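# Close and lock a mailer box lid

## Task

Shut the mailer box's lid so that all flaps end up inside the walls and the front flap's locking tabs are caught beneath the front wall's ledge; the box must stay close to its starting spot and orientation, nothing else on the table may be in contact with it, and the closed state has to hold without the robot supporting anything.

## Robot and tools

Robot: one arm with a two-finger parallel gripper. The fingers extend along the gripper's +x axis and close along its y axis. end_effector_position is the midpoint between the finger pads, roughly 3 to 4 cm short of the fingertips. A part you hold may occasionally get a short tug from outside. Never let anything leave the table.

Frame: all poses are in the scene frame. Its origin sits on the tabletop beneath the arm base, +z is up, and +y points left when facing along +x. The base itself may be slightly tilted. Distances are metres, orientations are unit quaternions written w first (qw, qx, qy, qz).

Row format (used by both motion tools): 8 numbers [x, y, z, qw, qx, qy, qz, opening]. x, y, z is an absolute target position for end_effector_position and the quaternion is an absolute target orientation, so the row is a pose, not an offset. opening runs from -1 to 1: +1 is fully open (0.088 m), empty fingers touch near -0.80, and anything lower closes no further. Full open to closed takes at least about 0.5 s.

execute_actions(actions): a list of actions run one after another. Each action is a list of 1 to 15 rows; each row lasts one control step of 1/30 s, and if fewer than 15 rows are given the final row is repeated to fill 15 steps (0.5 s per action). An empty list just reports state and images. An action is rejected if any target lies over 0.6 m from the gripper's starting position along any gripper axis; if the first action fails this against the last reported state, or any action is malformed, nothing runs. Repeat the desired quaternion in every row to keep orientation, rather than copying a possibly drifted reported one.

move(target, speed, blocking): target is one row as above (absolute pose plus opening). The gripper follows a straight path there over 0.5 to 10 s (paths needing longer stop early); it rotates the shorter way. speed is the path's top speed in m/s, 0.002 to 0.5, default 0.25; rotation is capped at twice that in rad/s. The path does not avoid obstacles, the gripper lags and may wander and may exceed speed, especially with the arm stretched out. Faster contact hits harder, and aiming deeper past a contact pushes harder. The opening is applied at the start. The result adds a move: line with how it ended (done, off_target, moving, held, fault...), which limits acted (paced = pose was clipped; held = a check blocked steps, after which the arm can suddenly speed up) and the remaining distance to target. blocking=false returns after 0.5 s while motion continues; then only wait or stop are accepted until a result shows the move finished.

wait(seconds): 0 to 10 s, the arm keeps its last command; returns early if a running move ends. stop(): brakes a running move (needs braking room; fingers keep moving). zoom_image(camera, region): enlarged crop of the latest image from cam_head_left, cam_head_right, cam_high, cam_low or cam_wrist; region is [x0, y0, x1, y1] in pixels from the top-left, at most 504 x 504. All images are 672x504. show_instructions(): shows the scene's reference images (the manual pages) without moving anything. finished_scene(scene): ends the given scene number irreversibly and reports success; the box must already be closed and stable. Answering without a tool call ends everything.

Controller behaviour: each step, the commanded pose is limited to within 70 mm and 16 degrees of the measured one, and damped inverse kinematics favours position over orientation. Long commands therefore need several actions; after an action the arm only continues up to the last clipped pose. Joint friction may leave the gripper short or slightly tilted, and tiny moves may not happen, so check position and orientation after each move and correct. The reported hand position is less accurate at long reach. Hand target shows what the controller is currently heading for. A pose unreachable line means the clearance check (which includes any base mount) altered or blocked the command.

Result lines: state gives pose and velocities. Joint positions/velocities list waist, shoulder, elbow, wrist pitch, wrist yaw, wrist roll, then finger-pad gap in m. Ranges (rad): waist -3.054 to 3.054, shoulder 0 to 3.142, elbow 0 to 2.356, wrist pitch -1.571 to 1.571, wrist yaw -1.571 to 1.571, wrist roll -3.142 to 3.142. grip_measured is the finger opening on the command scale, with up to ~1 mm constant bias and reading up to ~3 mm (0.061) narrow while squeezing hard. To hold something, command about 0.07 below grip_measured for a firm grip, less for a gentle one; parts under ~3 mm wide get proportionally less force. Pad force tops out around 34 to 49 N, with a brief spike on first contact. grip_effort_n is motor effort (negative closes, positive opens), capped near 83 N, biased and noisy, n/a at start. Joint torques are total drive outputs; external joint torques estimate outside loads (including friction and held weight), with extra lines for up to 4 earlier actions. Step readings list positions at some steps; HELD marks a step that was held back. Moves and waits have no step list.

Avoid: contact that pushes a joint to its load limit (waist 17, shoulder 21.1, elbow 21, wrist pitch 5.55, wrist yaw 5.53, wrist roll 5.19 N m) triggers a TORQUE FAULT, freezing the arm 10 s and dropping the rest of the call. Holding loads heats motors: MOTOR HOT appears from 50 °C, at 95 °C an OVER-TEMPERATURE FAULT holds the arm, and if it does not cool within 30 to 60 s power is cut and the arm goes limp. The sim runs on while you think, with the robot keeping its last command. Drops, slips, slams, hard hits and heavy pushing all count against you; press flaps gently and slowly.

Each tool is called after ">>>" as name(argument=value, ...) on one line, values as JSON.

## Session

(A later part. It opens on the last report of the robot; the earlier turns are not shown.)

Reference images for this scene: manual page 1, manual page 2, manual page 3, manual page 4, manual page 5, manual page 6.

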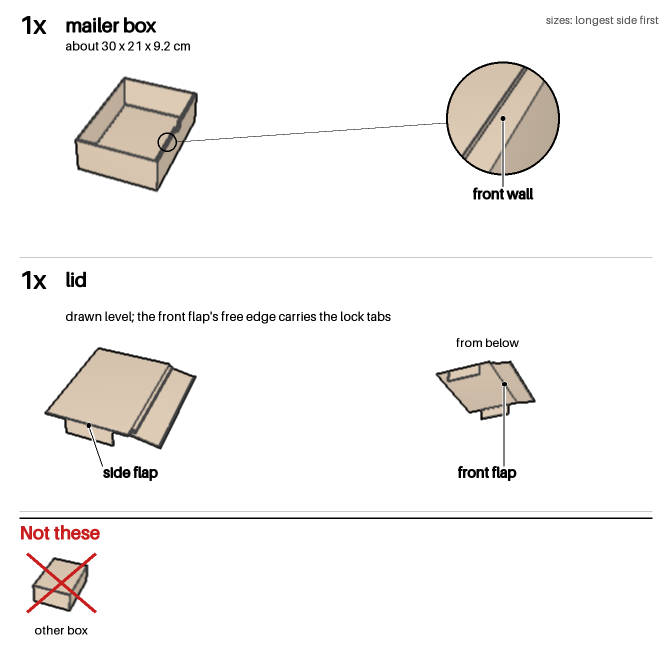

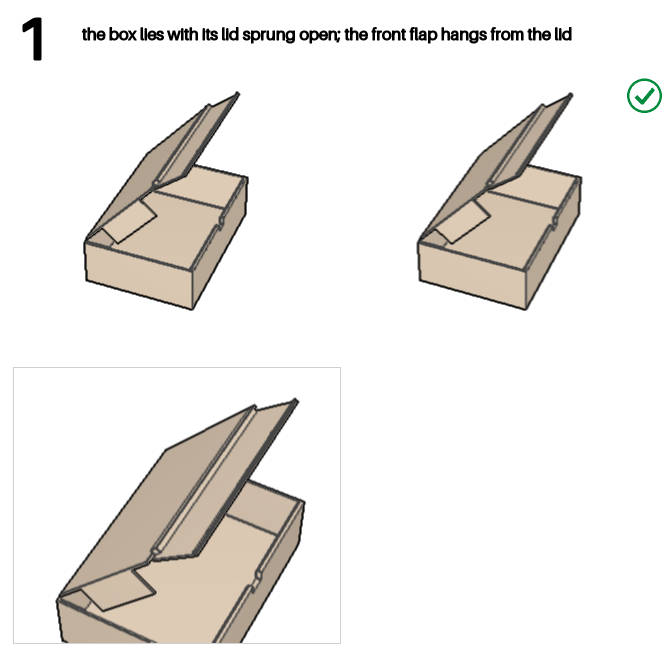

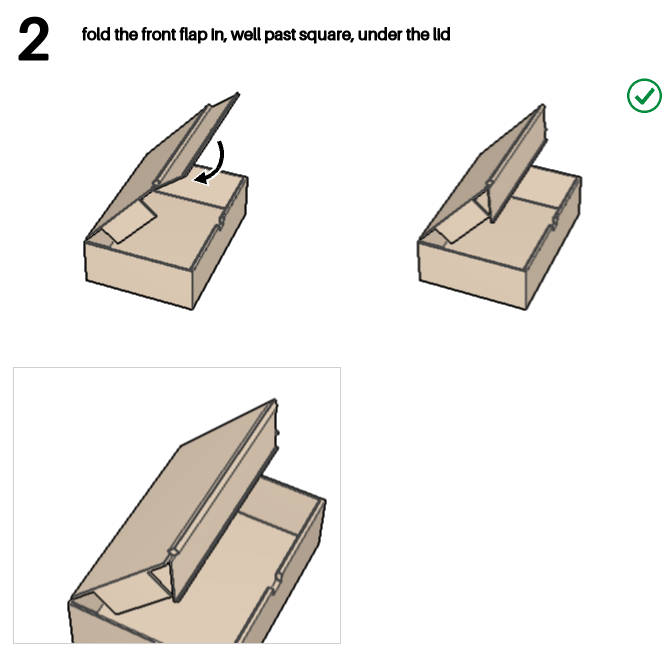

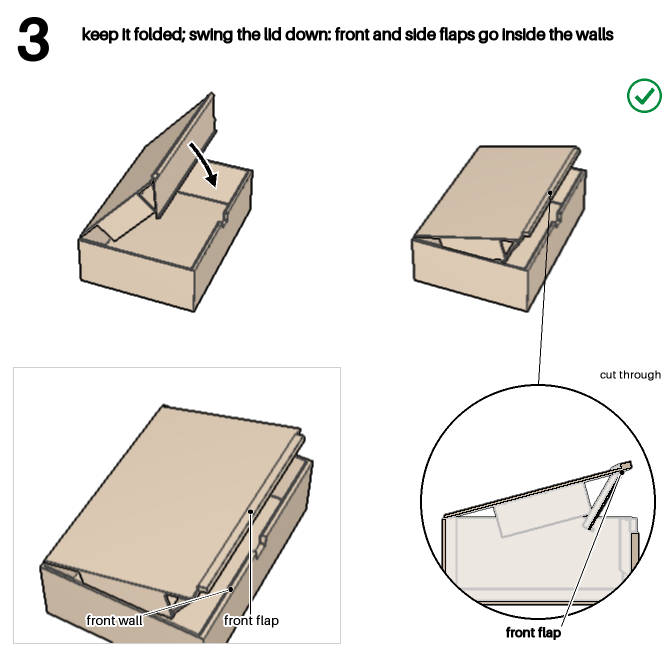

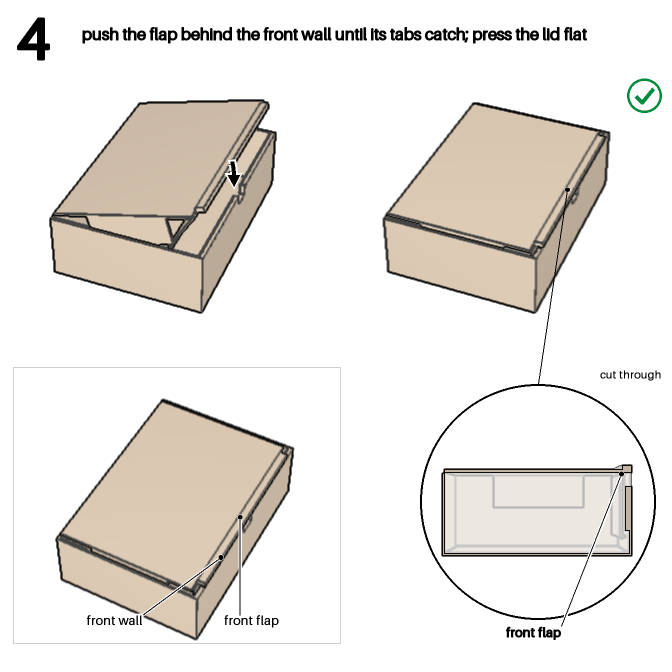

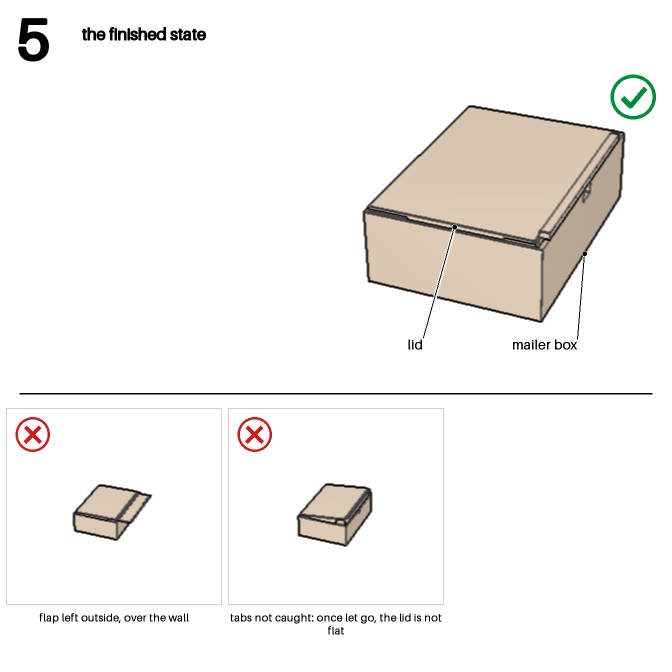

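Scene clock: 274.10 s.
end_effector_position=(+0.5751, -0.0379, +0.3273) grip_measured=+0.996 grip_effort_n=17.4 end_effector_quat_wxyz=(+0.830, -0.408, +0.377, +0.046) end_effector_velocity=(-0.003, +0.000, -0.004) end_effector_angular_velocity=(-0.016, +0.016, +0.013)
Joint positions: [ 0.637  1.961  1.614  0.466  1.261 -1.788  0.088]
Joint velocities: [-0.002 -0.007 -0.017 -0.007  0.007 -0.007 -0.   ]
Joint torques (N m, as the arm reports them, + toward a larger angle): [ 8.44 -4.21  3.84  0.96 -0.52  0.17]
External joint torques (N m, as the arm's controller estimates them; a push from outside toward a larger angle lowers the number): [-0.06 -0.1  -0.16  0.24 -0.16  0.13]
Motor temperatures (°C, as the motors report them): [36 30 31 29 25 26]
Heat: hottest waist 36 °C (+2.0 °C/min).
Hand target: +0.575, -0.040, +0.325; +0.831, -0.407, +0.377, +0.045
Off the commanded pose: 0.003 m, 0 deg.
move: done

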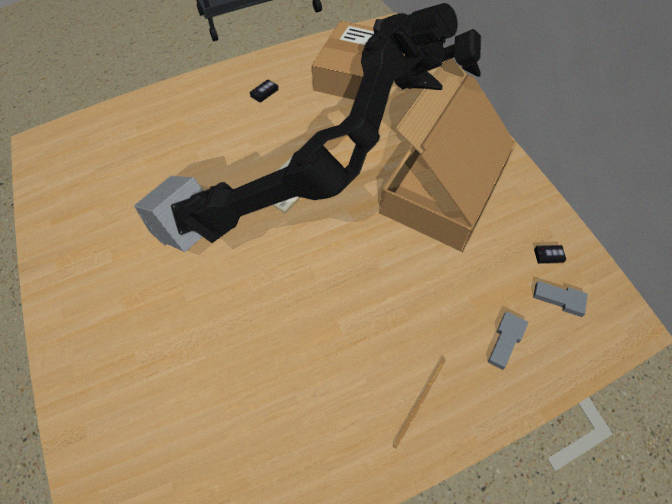

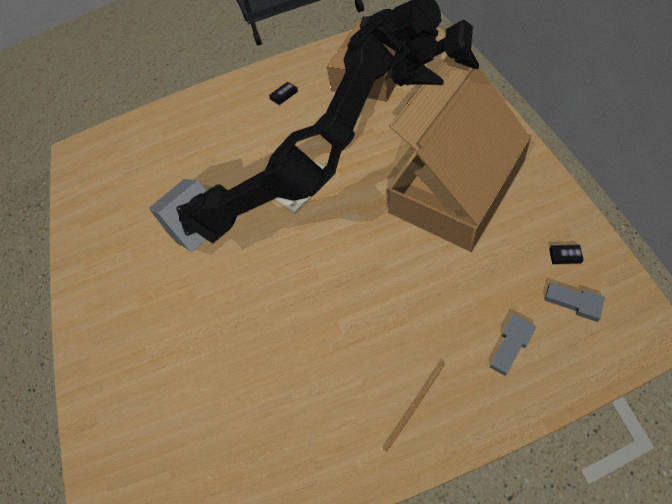

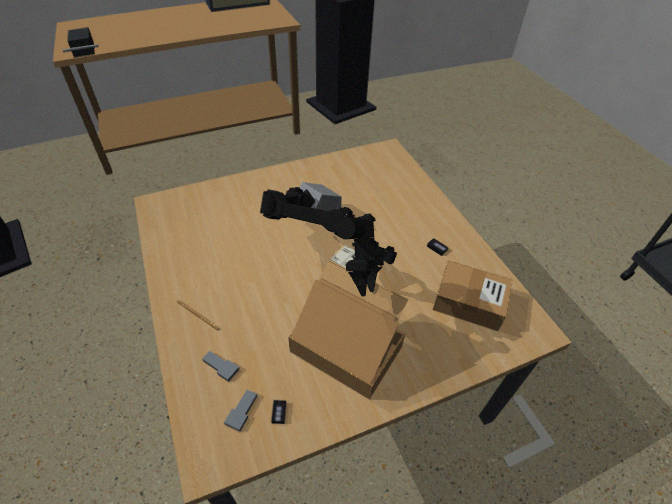

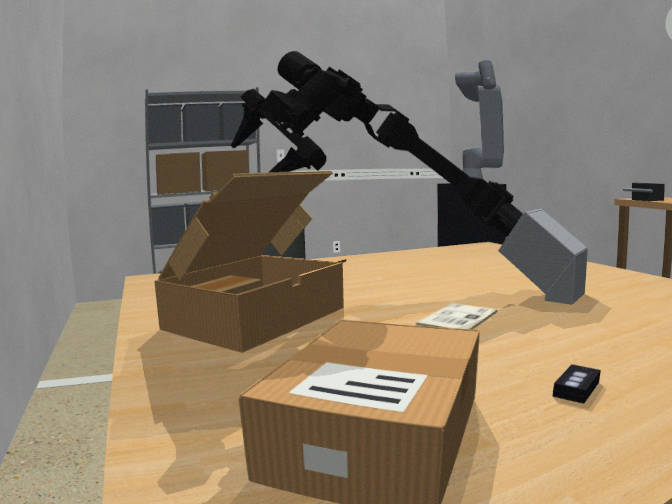

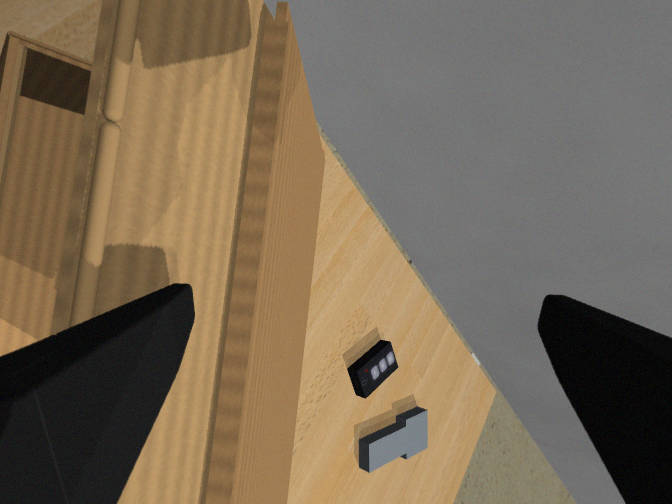

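>>> move(target=[0.552,0.0,0.245,0.831,-0.407,0.377,0.045,1], speed=0.04)

Scene clock: 279.53 s.
end_effector_position=(+0.5529, -0.0045, +0.2511) grip_measured=+0.996 grip_effort_n=17.4 end_effector_quat_wxyz=(+0.833, -0.403, +0.376, +0.041) end_effector_velocity=(+0.000, +0.001, +0.002) end_effector_angular_velocity=(+0.002, -0.019, +0.016)
Joint positions: [ 0.551  1.982  1.328  0.763  1.175 -1.761  0.088]
Joint velocities: [ 0.002 -0.007 -0.012  0.007 -0.022 -0.007 -0.   ]
Joint torques (N m, as the arm reports them, + toward a larger angle): [ 8.34 -3.15  3.73  0.99 -0.53  0.18]
External joint torques (N m, as the arm's controller estimates them; a push from outside toward a larger angle lowers the number): [-0.17  1.67 -0.33  0.2  -0.18  0.14]
Motor temperatures (°C, as the motors report them): [37 30 31 29 25 26]
Heat: hottest waist 37 °C (+3.0 °C/min).
Hand target: +0.552, -0.000, +0.245; +0.831, -0.407, +0.377, +0.045
Off the commanded pose: 0.008 m, 1 deg.
move: done

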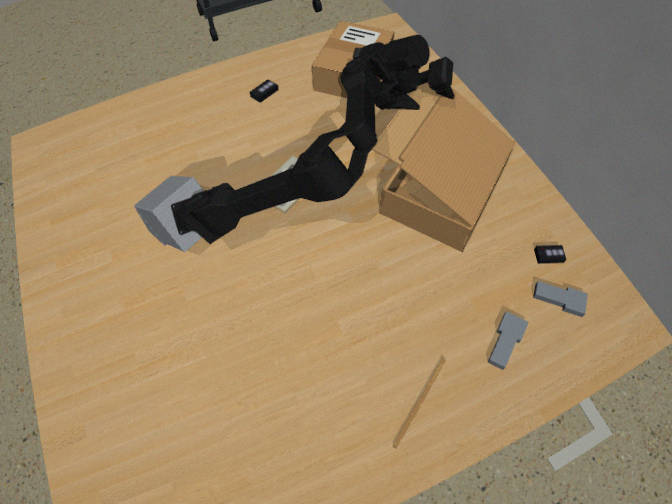

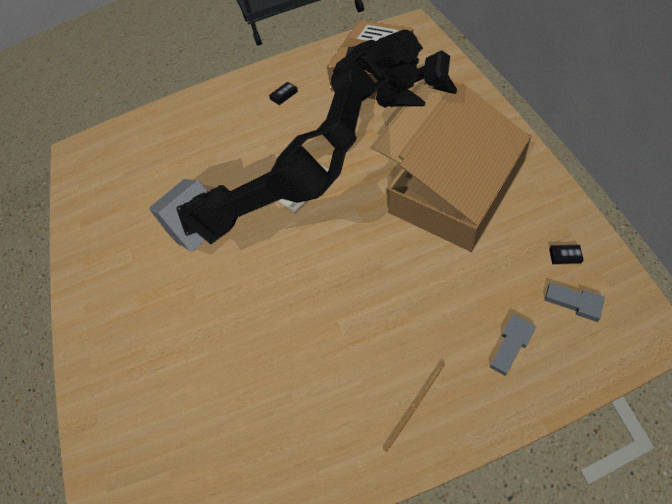

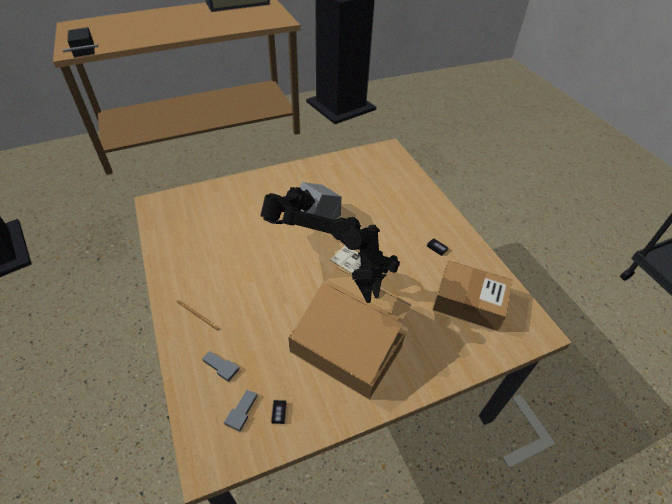

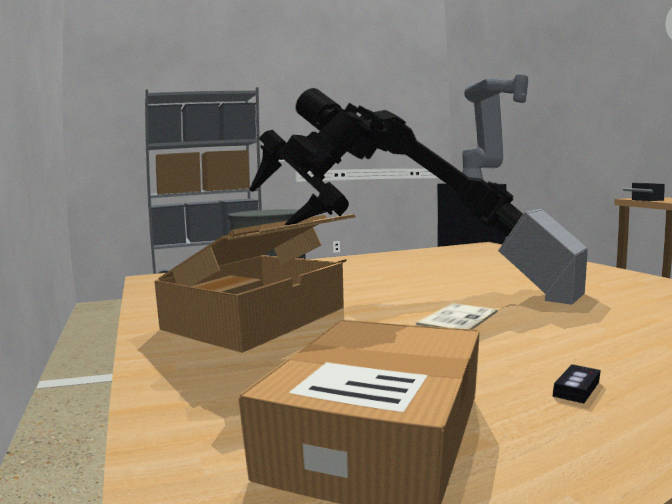

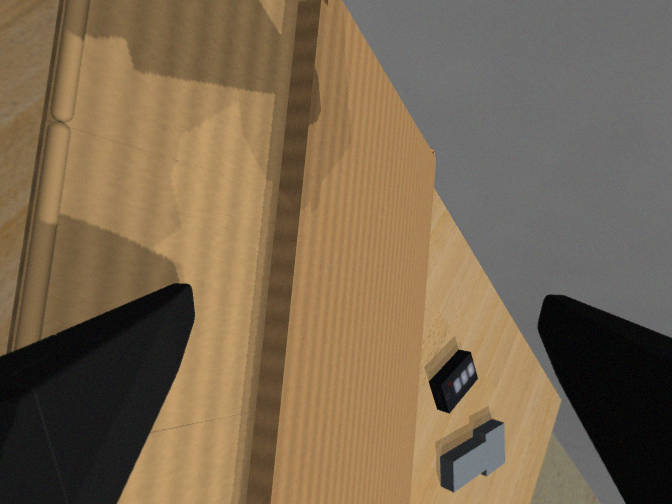

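>>> move(target=[0.536,0.028,0.20,0.831,-0.407,0.377,0.045,1], speed=0.04)

>>> move(target=[0.534,0.031,0.14,0.831,-0.407,0.377,0.045,1], speed=0.04)

Scene clock: 285.87 s.
end_effector_position=(+0.5377, +0.0237, +0.2064) grip_measured=+0.996 grip_effort_n=17.0 end_effector_quat_wxyz=(+0.833, -0.403, +0.376, +0.040) end_effector_velocity=(+0.002, -0.000, +0.001) end_effector_angular_velocity=(+0.002, -0.017, +0.010)
Joint positions: [ 0.509  2.062  1.215  0.949  1.133 -1.752  0.088]
Joint velocities: [-0.002 -0.002 -0.002  0.007 -0.022 -0.007 -0.   ]
Joint torques (N m, as the arm reports them, + toward a larger angle): [ 8.42 -3.44  3.61  1.02 -0.55  0.14]
External joint torques (N m, as the arm's controller estimates them; a push from outside toward a larger angle lowers the number): [-0.07  1.7  -0.21  0.21 -0.21  0.1 ]
Motor temperatures (°C, as the motors report them): [38 30 31 29 25 26]
Heat: hottest waist 38 °C (+4.1 °C/min).
Hand target: +0.536, +0.028, +0.200; +0.831, -0.407, +0.377, +0.045
Off the commanded pose: 0.008 m, 1 deg.
move: done

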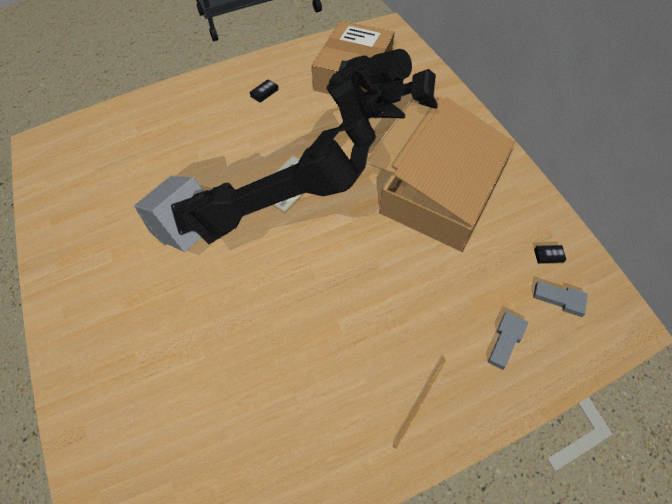

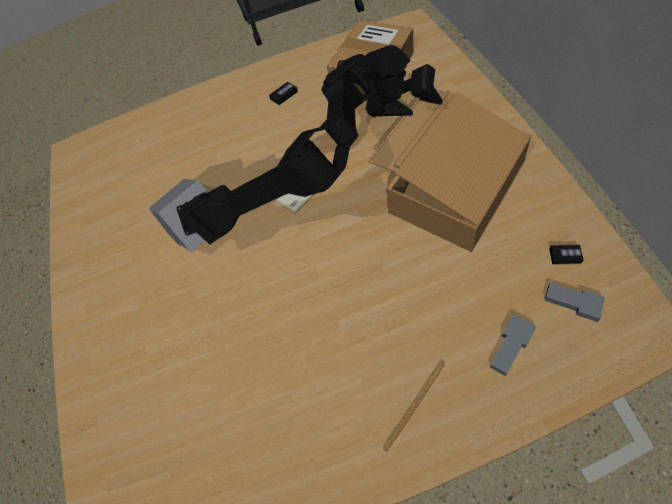

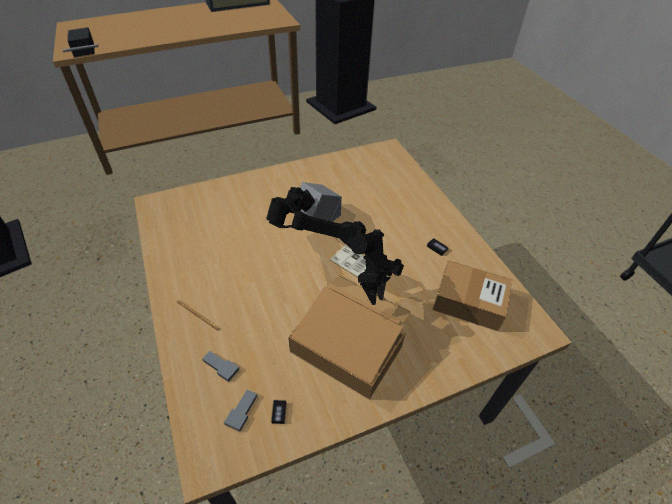

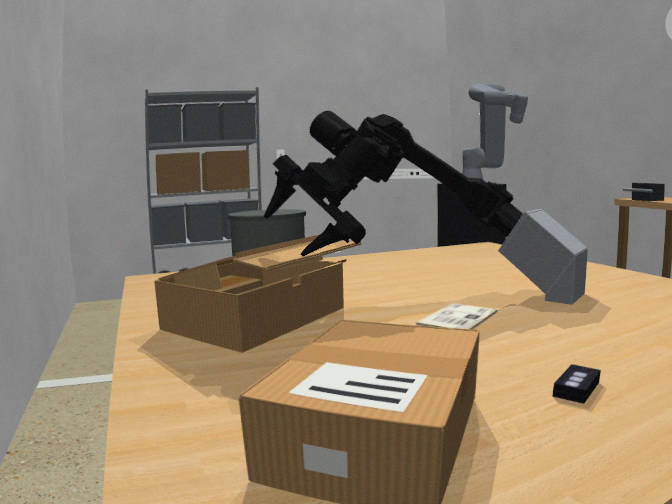

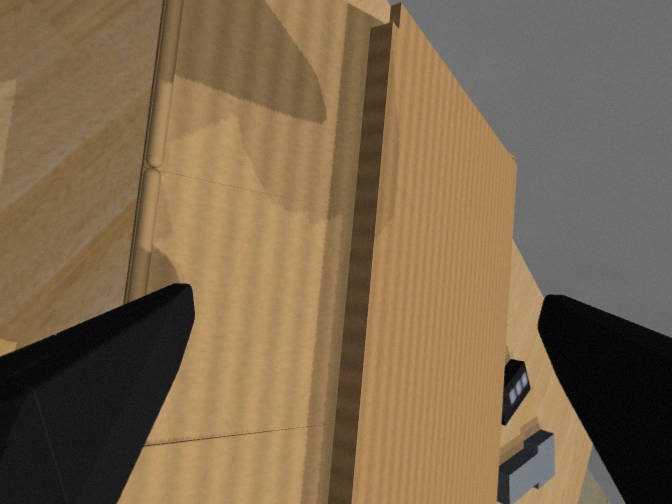

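Scene clock: 287.87 s.
end_effector_position=(+0.5362, +0.0272, +0.1465) grip_measured=+0.996 grip_effort_n=17.4 end_effector_quat_wxyz=(+0.833, -0.404, +0.376, +0.040) end_effector_velocity=(+0.001, -0.002, +0.000) end_effector_angular_velocity=(-0.015, +0.003, +0.019)
Joint positions: [ 0.397  2.138  1.156  1.067  1.021 -1.734  0.088]
Joint velocities: [-0.002 -0.007 -0.002 -0.007 -0.007 -0.022 -0.   ]
Joint torques (N m, as the arm reports them, + toward a larger angle): [ 8.55 -3.78  3.16  1.07 -0.53  0.18]
External joint torques (N m, as the arm's controller estimates them; a push from outside toward a larger angle lowers the number): [-0.17  1.85 -0.22  0.2  -0.19  0.14]
Motor temperatures (°C, as the motors report them): [38 30 31 29 25 26]
Heat: hottest waist 38 °C (+4.1 °C/min).
Hand target: +0.534, +0.031, +0.140; +0.831, -0.407, +0.377, +0.045
Off the commanded pose: 0.008 m, 1 deg.
move: done

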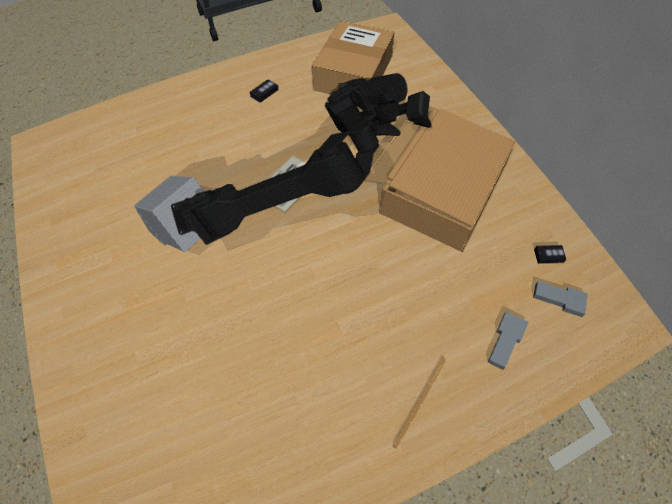

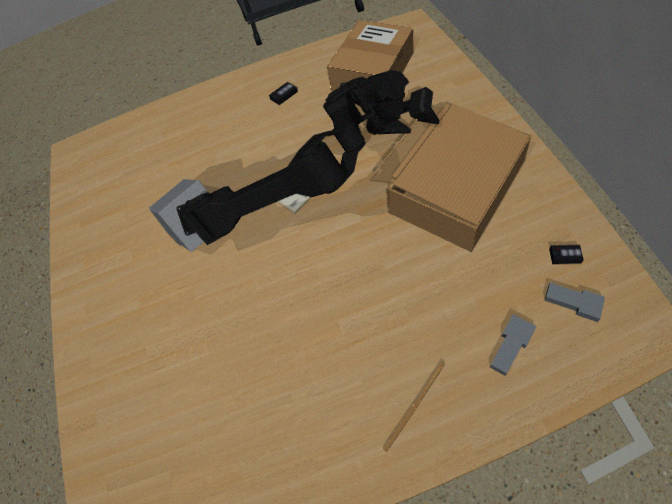

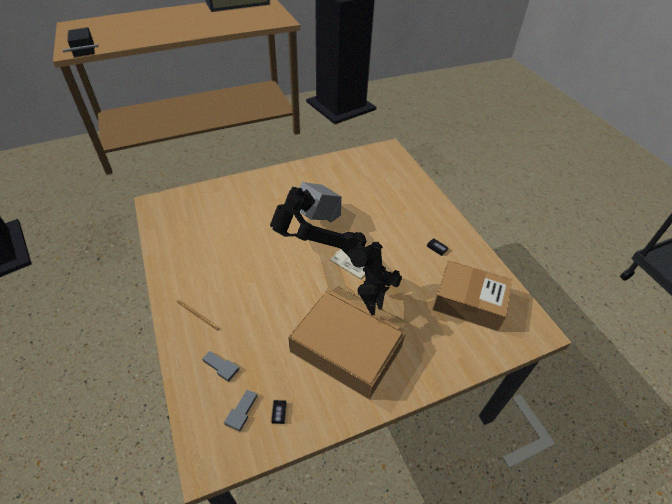

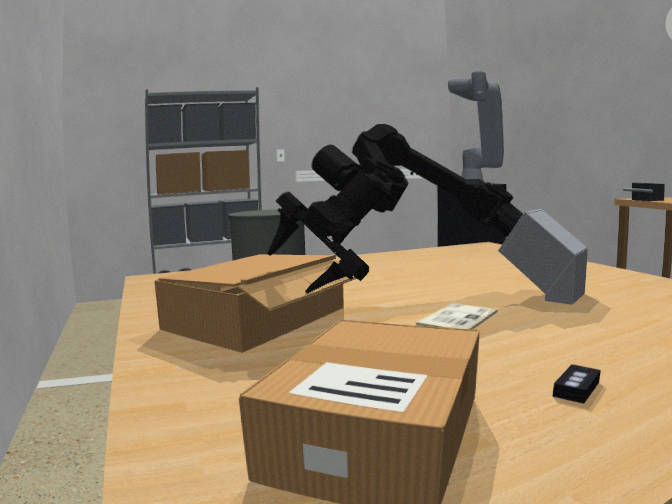

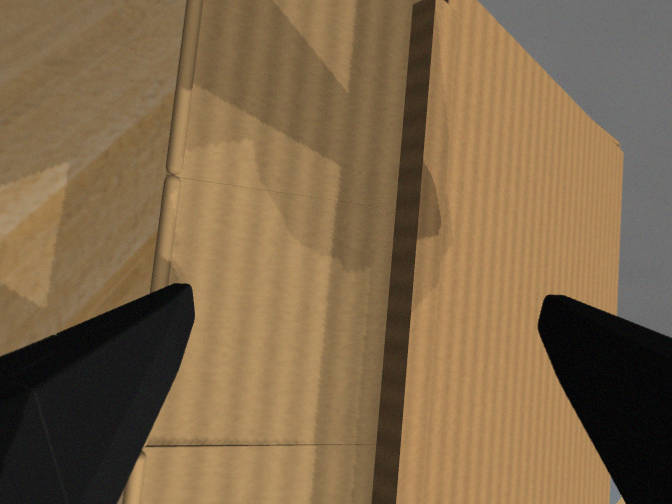

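Now inward and slightly up.

>>> move(target=[0.547,0.008,0.165,0.831,-0.407,0.377,0.045,1], speed=0.02)

Scene clock: 292.07 s.
end_effector_position=(+0.5454, +0.0138, +0.1634) grip_measured=+0.996 grip_effort_n=17.4 end_effector_quat_wxyz=(+0.831, -0.410, +0.373, +0.051) end_effector_velocity=(+0.002, +0.002, -0.000) end_effector_angular_velocity=(-0.004, -0.005, +0.030)
Joint positions: [ 0.406  2.077  1.188  0.95   1.021 -1.734  0.088]
Joint velocities: [-0.002 -0.002  0.002 -0.022 -0.022 -0.007 -0.   ]
Joint torques (N m, as the arm reports them, + toward a larger angle): [ 8.68 -5.63  5.23  0.74 -0.05  0.09]
External joint torques (N m, as the arm's controller estimates them; a push from outside toward a larger angle lowers the number): [ 0.04 -0.13  1.66 -0.14  0.3   0.05]
Motor temperatures (°C, as the motors report them): [39 30 30 29 25 26]
Heat: hottest waist 39 °C (+6.1 °C/min).
Hand target: +0.547, +0.008, +0.165; +0.831, -0.407, +0.377, +0.045
Off the commanded pose: 0.006 m, 1 deg.
move: done

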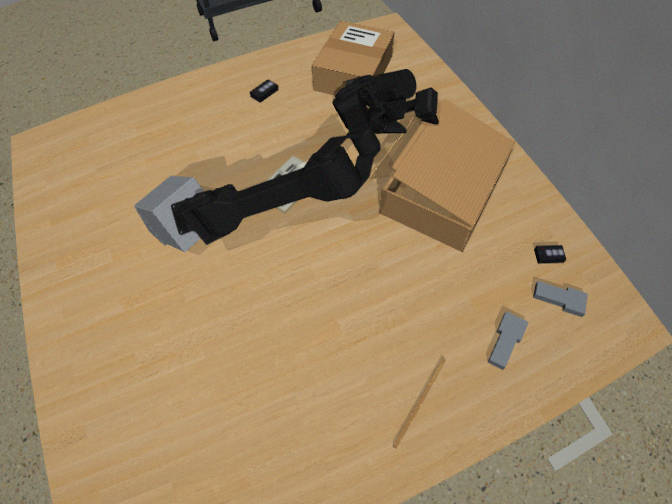

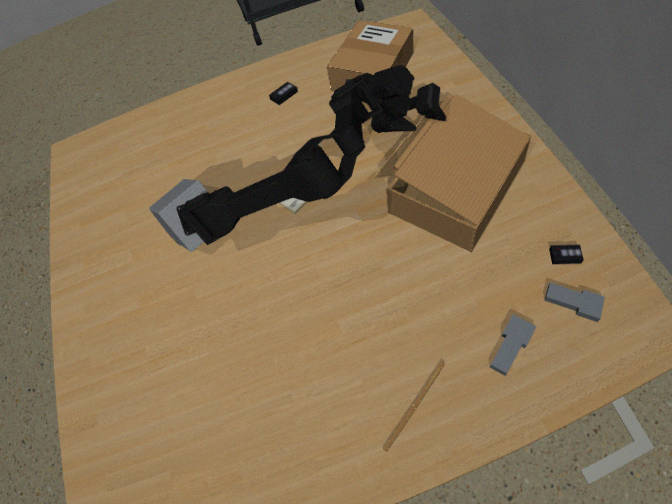

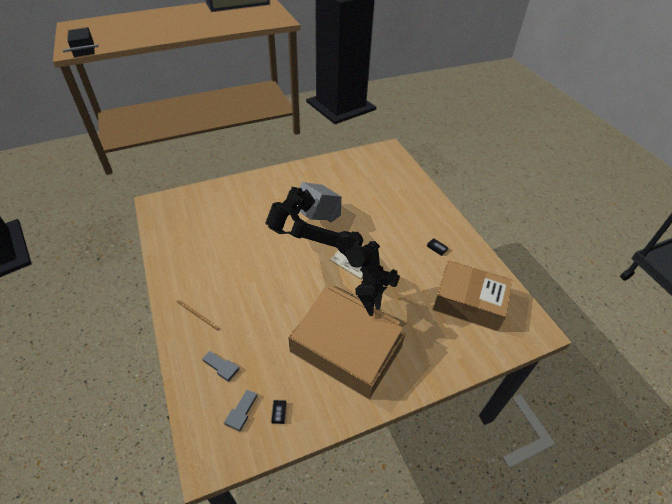

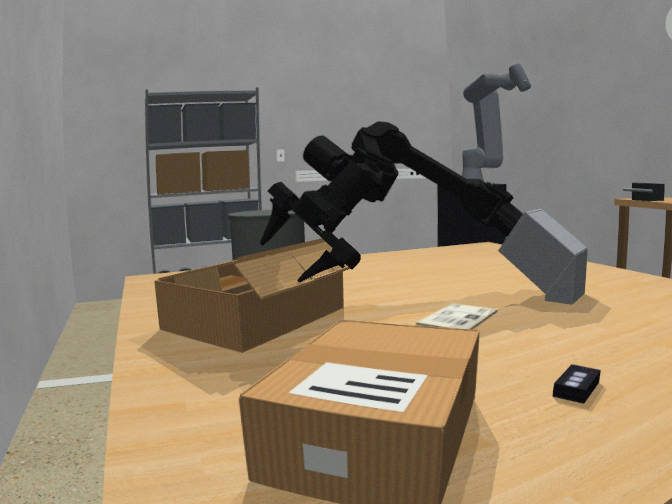

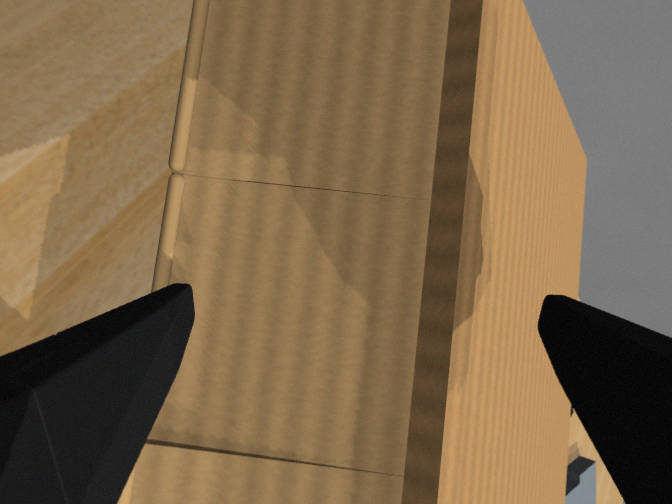

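>>> move(target=[0.559,-0.013,0.178,0.831,-0.407,0.377,0.045,1], speed=0.02)

Scene clock: 309.40 s.
end_effector_position=(+0.5566, -0.0061, +0.1777) grip_measured=+0.996 grip_effort_n=17.4 end_effector_quat_wxyz=(+0.830, -0.411, +0.374, +0.051) end_effector_velocity=(-0.001, +0.004, -0.003) end_effector_angular_velocity=(-0.014, +0.016, +0.038)
Joint positions: [ 0.403  2.025  1.236  0.848  1.021 -1.734  0.088]
Joint velocities: [-0.002 -0.002 -0.002 -0.037 -0.007 -0.007 -0.   ]
Joint torques (N m, as the arm reports them, + toward a larger angle): [ 8.3  -5.68  5.3   0.71 -0.36  0.12]
External joint torques (N m, as the arm's controller estimates them; a push from outside toward a larger angle lowers the number): [-0.34 -0.22  1.58 -0.16 -0.01  0.07]
Motor temperatures (°C, as the motors report them): [41 32 31 29 25 26]
Heat: hottest waist 41 °C (+7.1 °C/min).
Hand target: +0.559, -0.013, +0.178; +0.831, -0.407, +0.377, +0.045
Off the commanded pose: 0.007 m, 1 deg.
move: done

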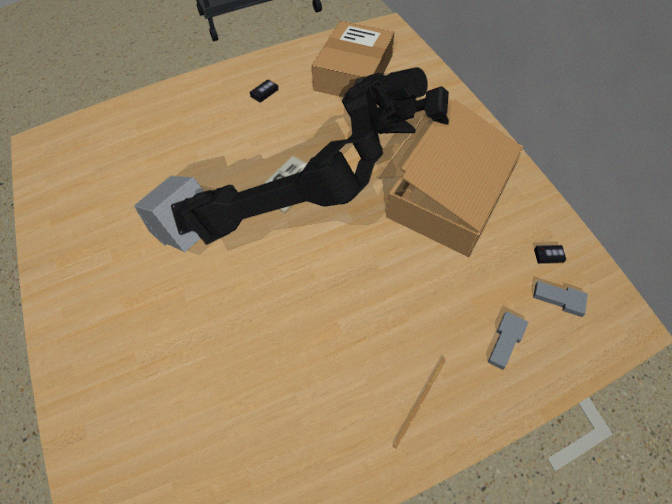

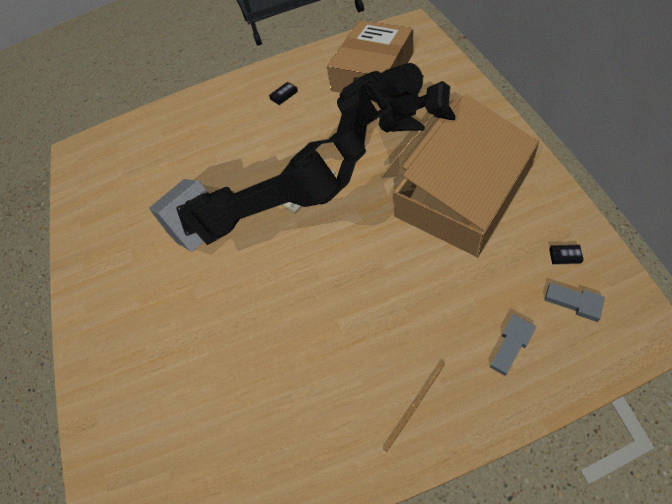

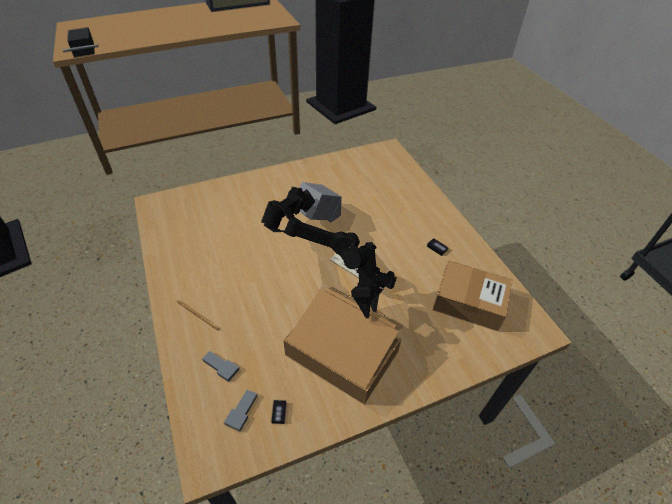

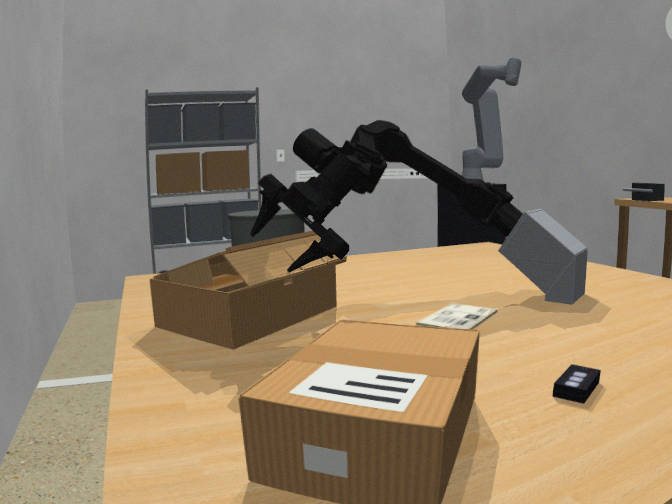

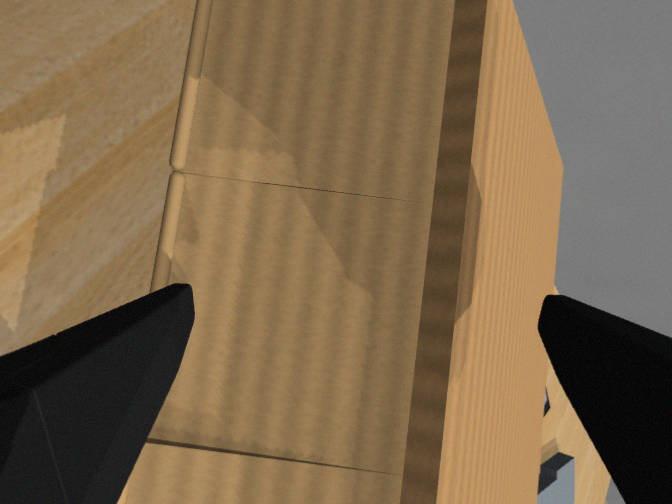

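>>> move(target=[0.553,-0.002,0.171,0.831,-0.407,0.377,0.045,0.5], speed=0.03)

>>> zoom_image(camera="cam_low", region=[140,160,380,340])

>>> zoom_image(camera="cam_head_right", region=[340,60,540,210])

Scene clock: 326.70 s.
end_effector_position=(+0.5554, -0.0052, +0.1770) grip_measured=+0.503 grip_effort_n=-10.9 end_effector_quat_wxyz=(+0.834, -0.404, +0.373, +0.042) end_effector_velocity=(-0.001, -0.003, -0.001) end_effector_angular_velocity=(-0.006, +0.005, -0.007)
Joint positions: [ 0.404  2.033  1.226  0.892  1.021 -1.734  0.064]
Joint velocities: [-0.002 -0.002 -0.002  0.007  0.007 -0.007 -0.001]
Joint torques (N m, as the arm reports them, + toward a larger angle): [ 8.48 -3.75  3.62  1.14 -0.22  0.11]
External joint torques (N m, as the arm's controller estimates them; a push from outside toward a larger angle lowers the number): [-0.03  1.73 -0.05  0.27  0.12  0.07]
Motor temperatures (°C, as the motors report them): [43 33 31 29 25 26]
Heat: hottest waist 43 °C (+9.0 °C/min).
Hand target: +0.553, -0.002, +0.171; +0.831, -0.407, +0.377, +0.045
Off the commanded pose: 0.007 m, 1 deg.
move: done

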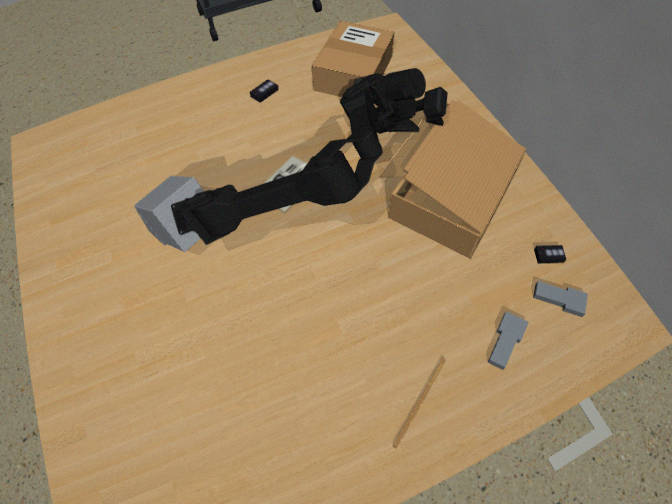

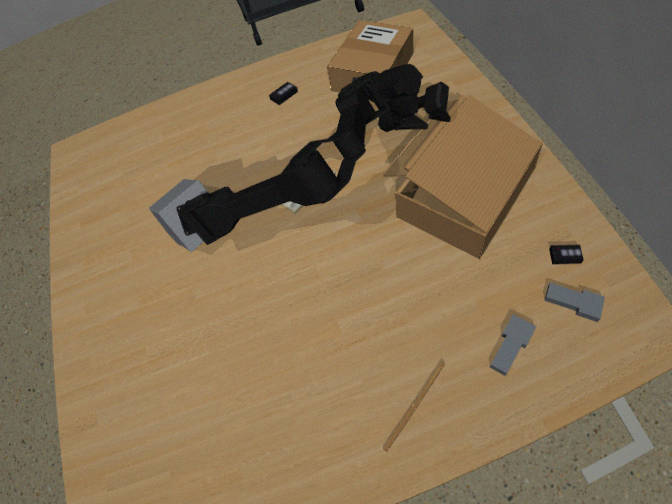

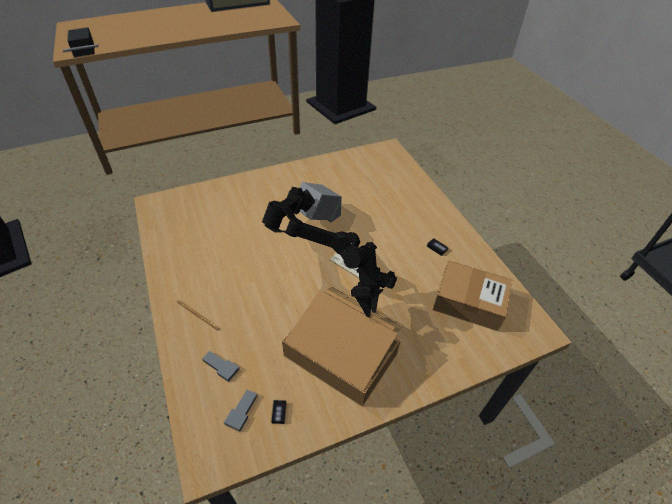

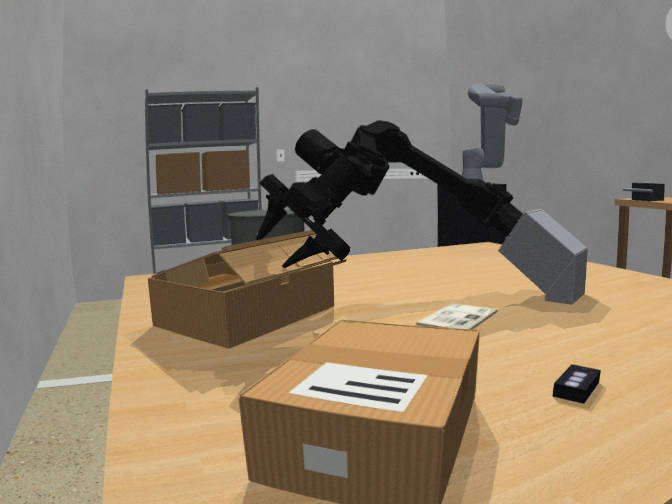

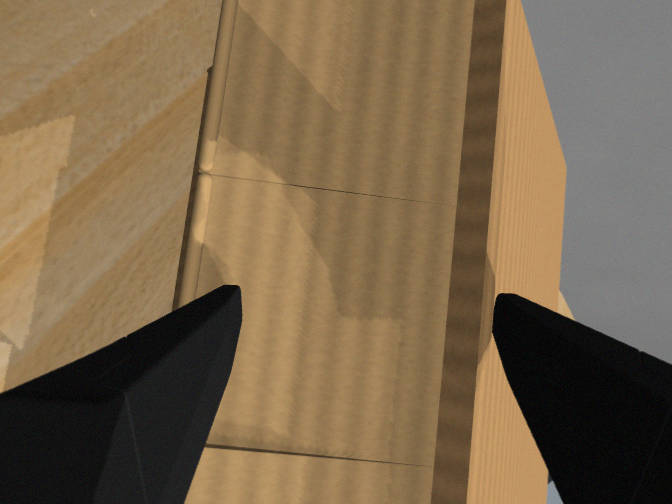

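Region (140, 160, 380, 340) of cam_low's 672x504 image, scaled by 2.100, with more detail than that image has; it fills the top 378 rows of this view, and the rest is white.

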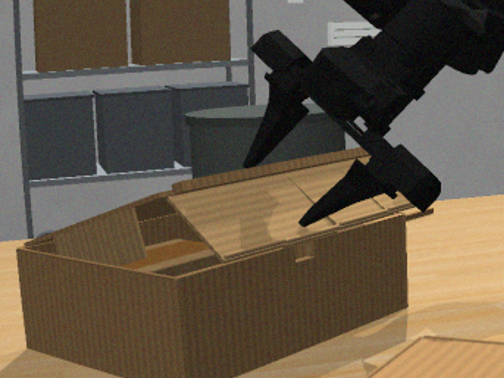

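Region (340, 60, 540, 210) of cam_head_right's 672x504 image, scaled by 2.520, with more detail than that image has; it fills the top 378 rows of this view, and the rest is white.

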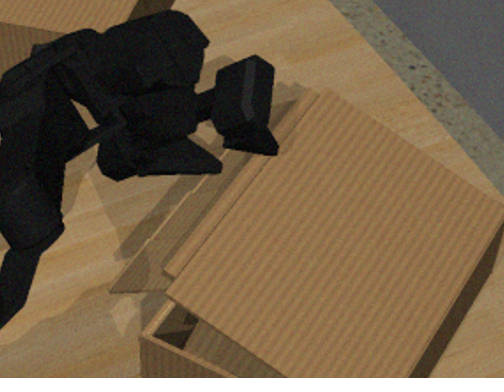

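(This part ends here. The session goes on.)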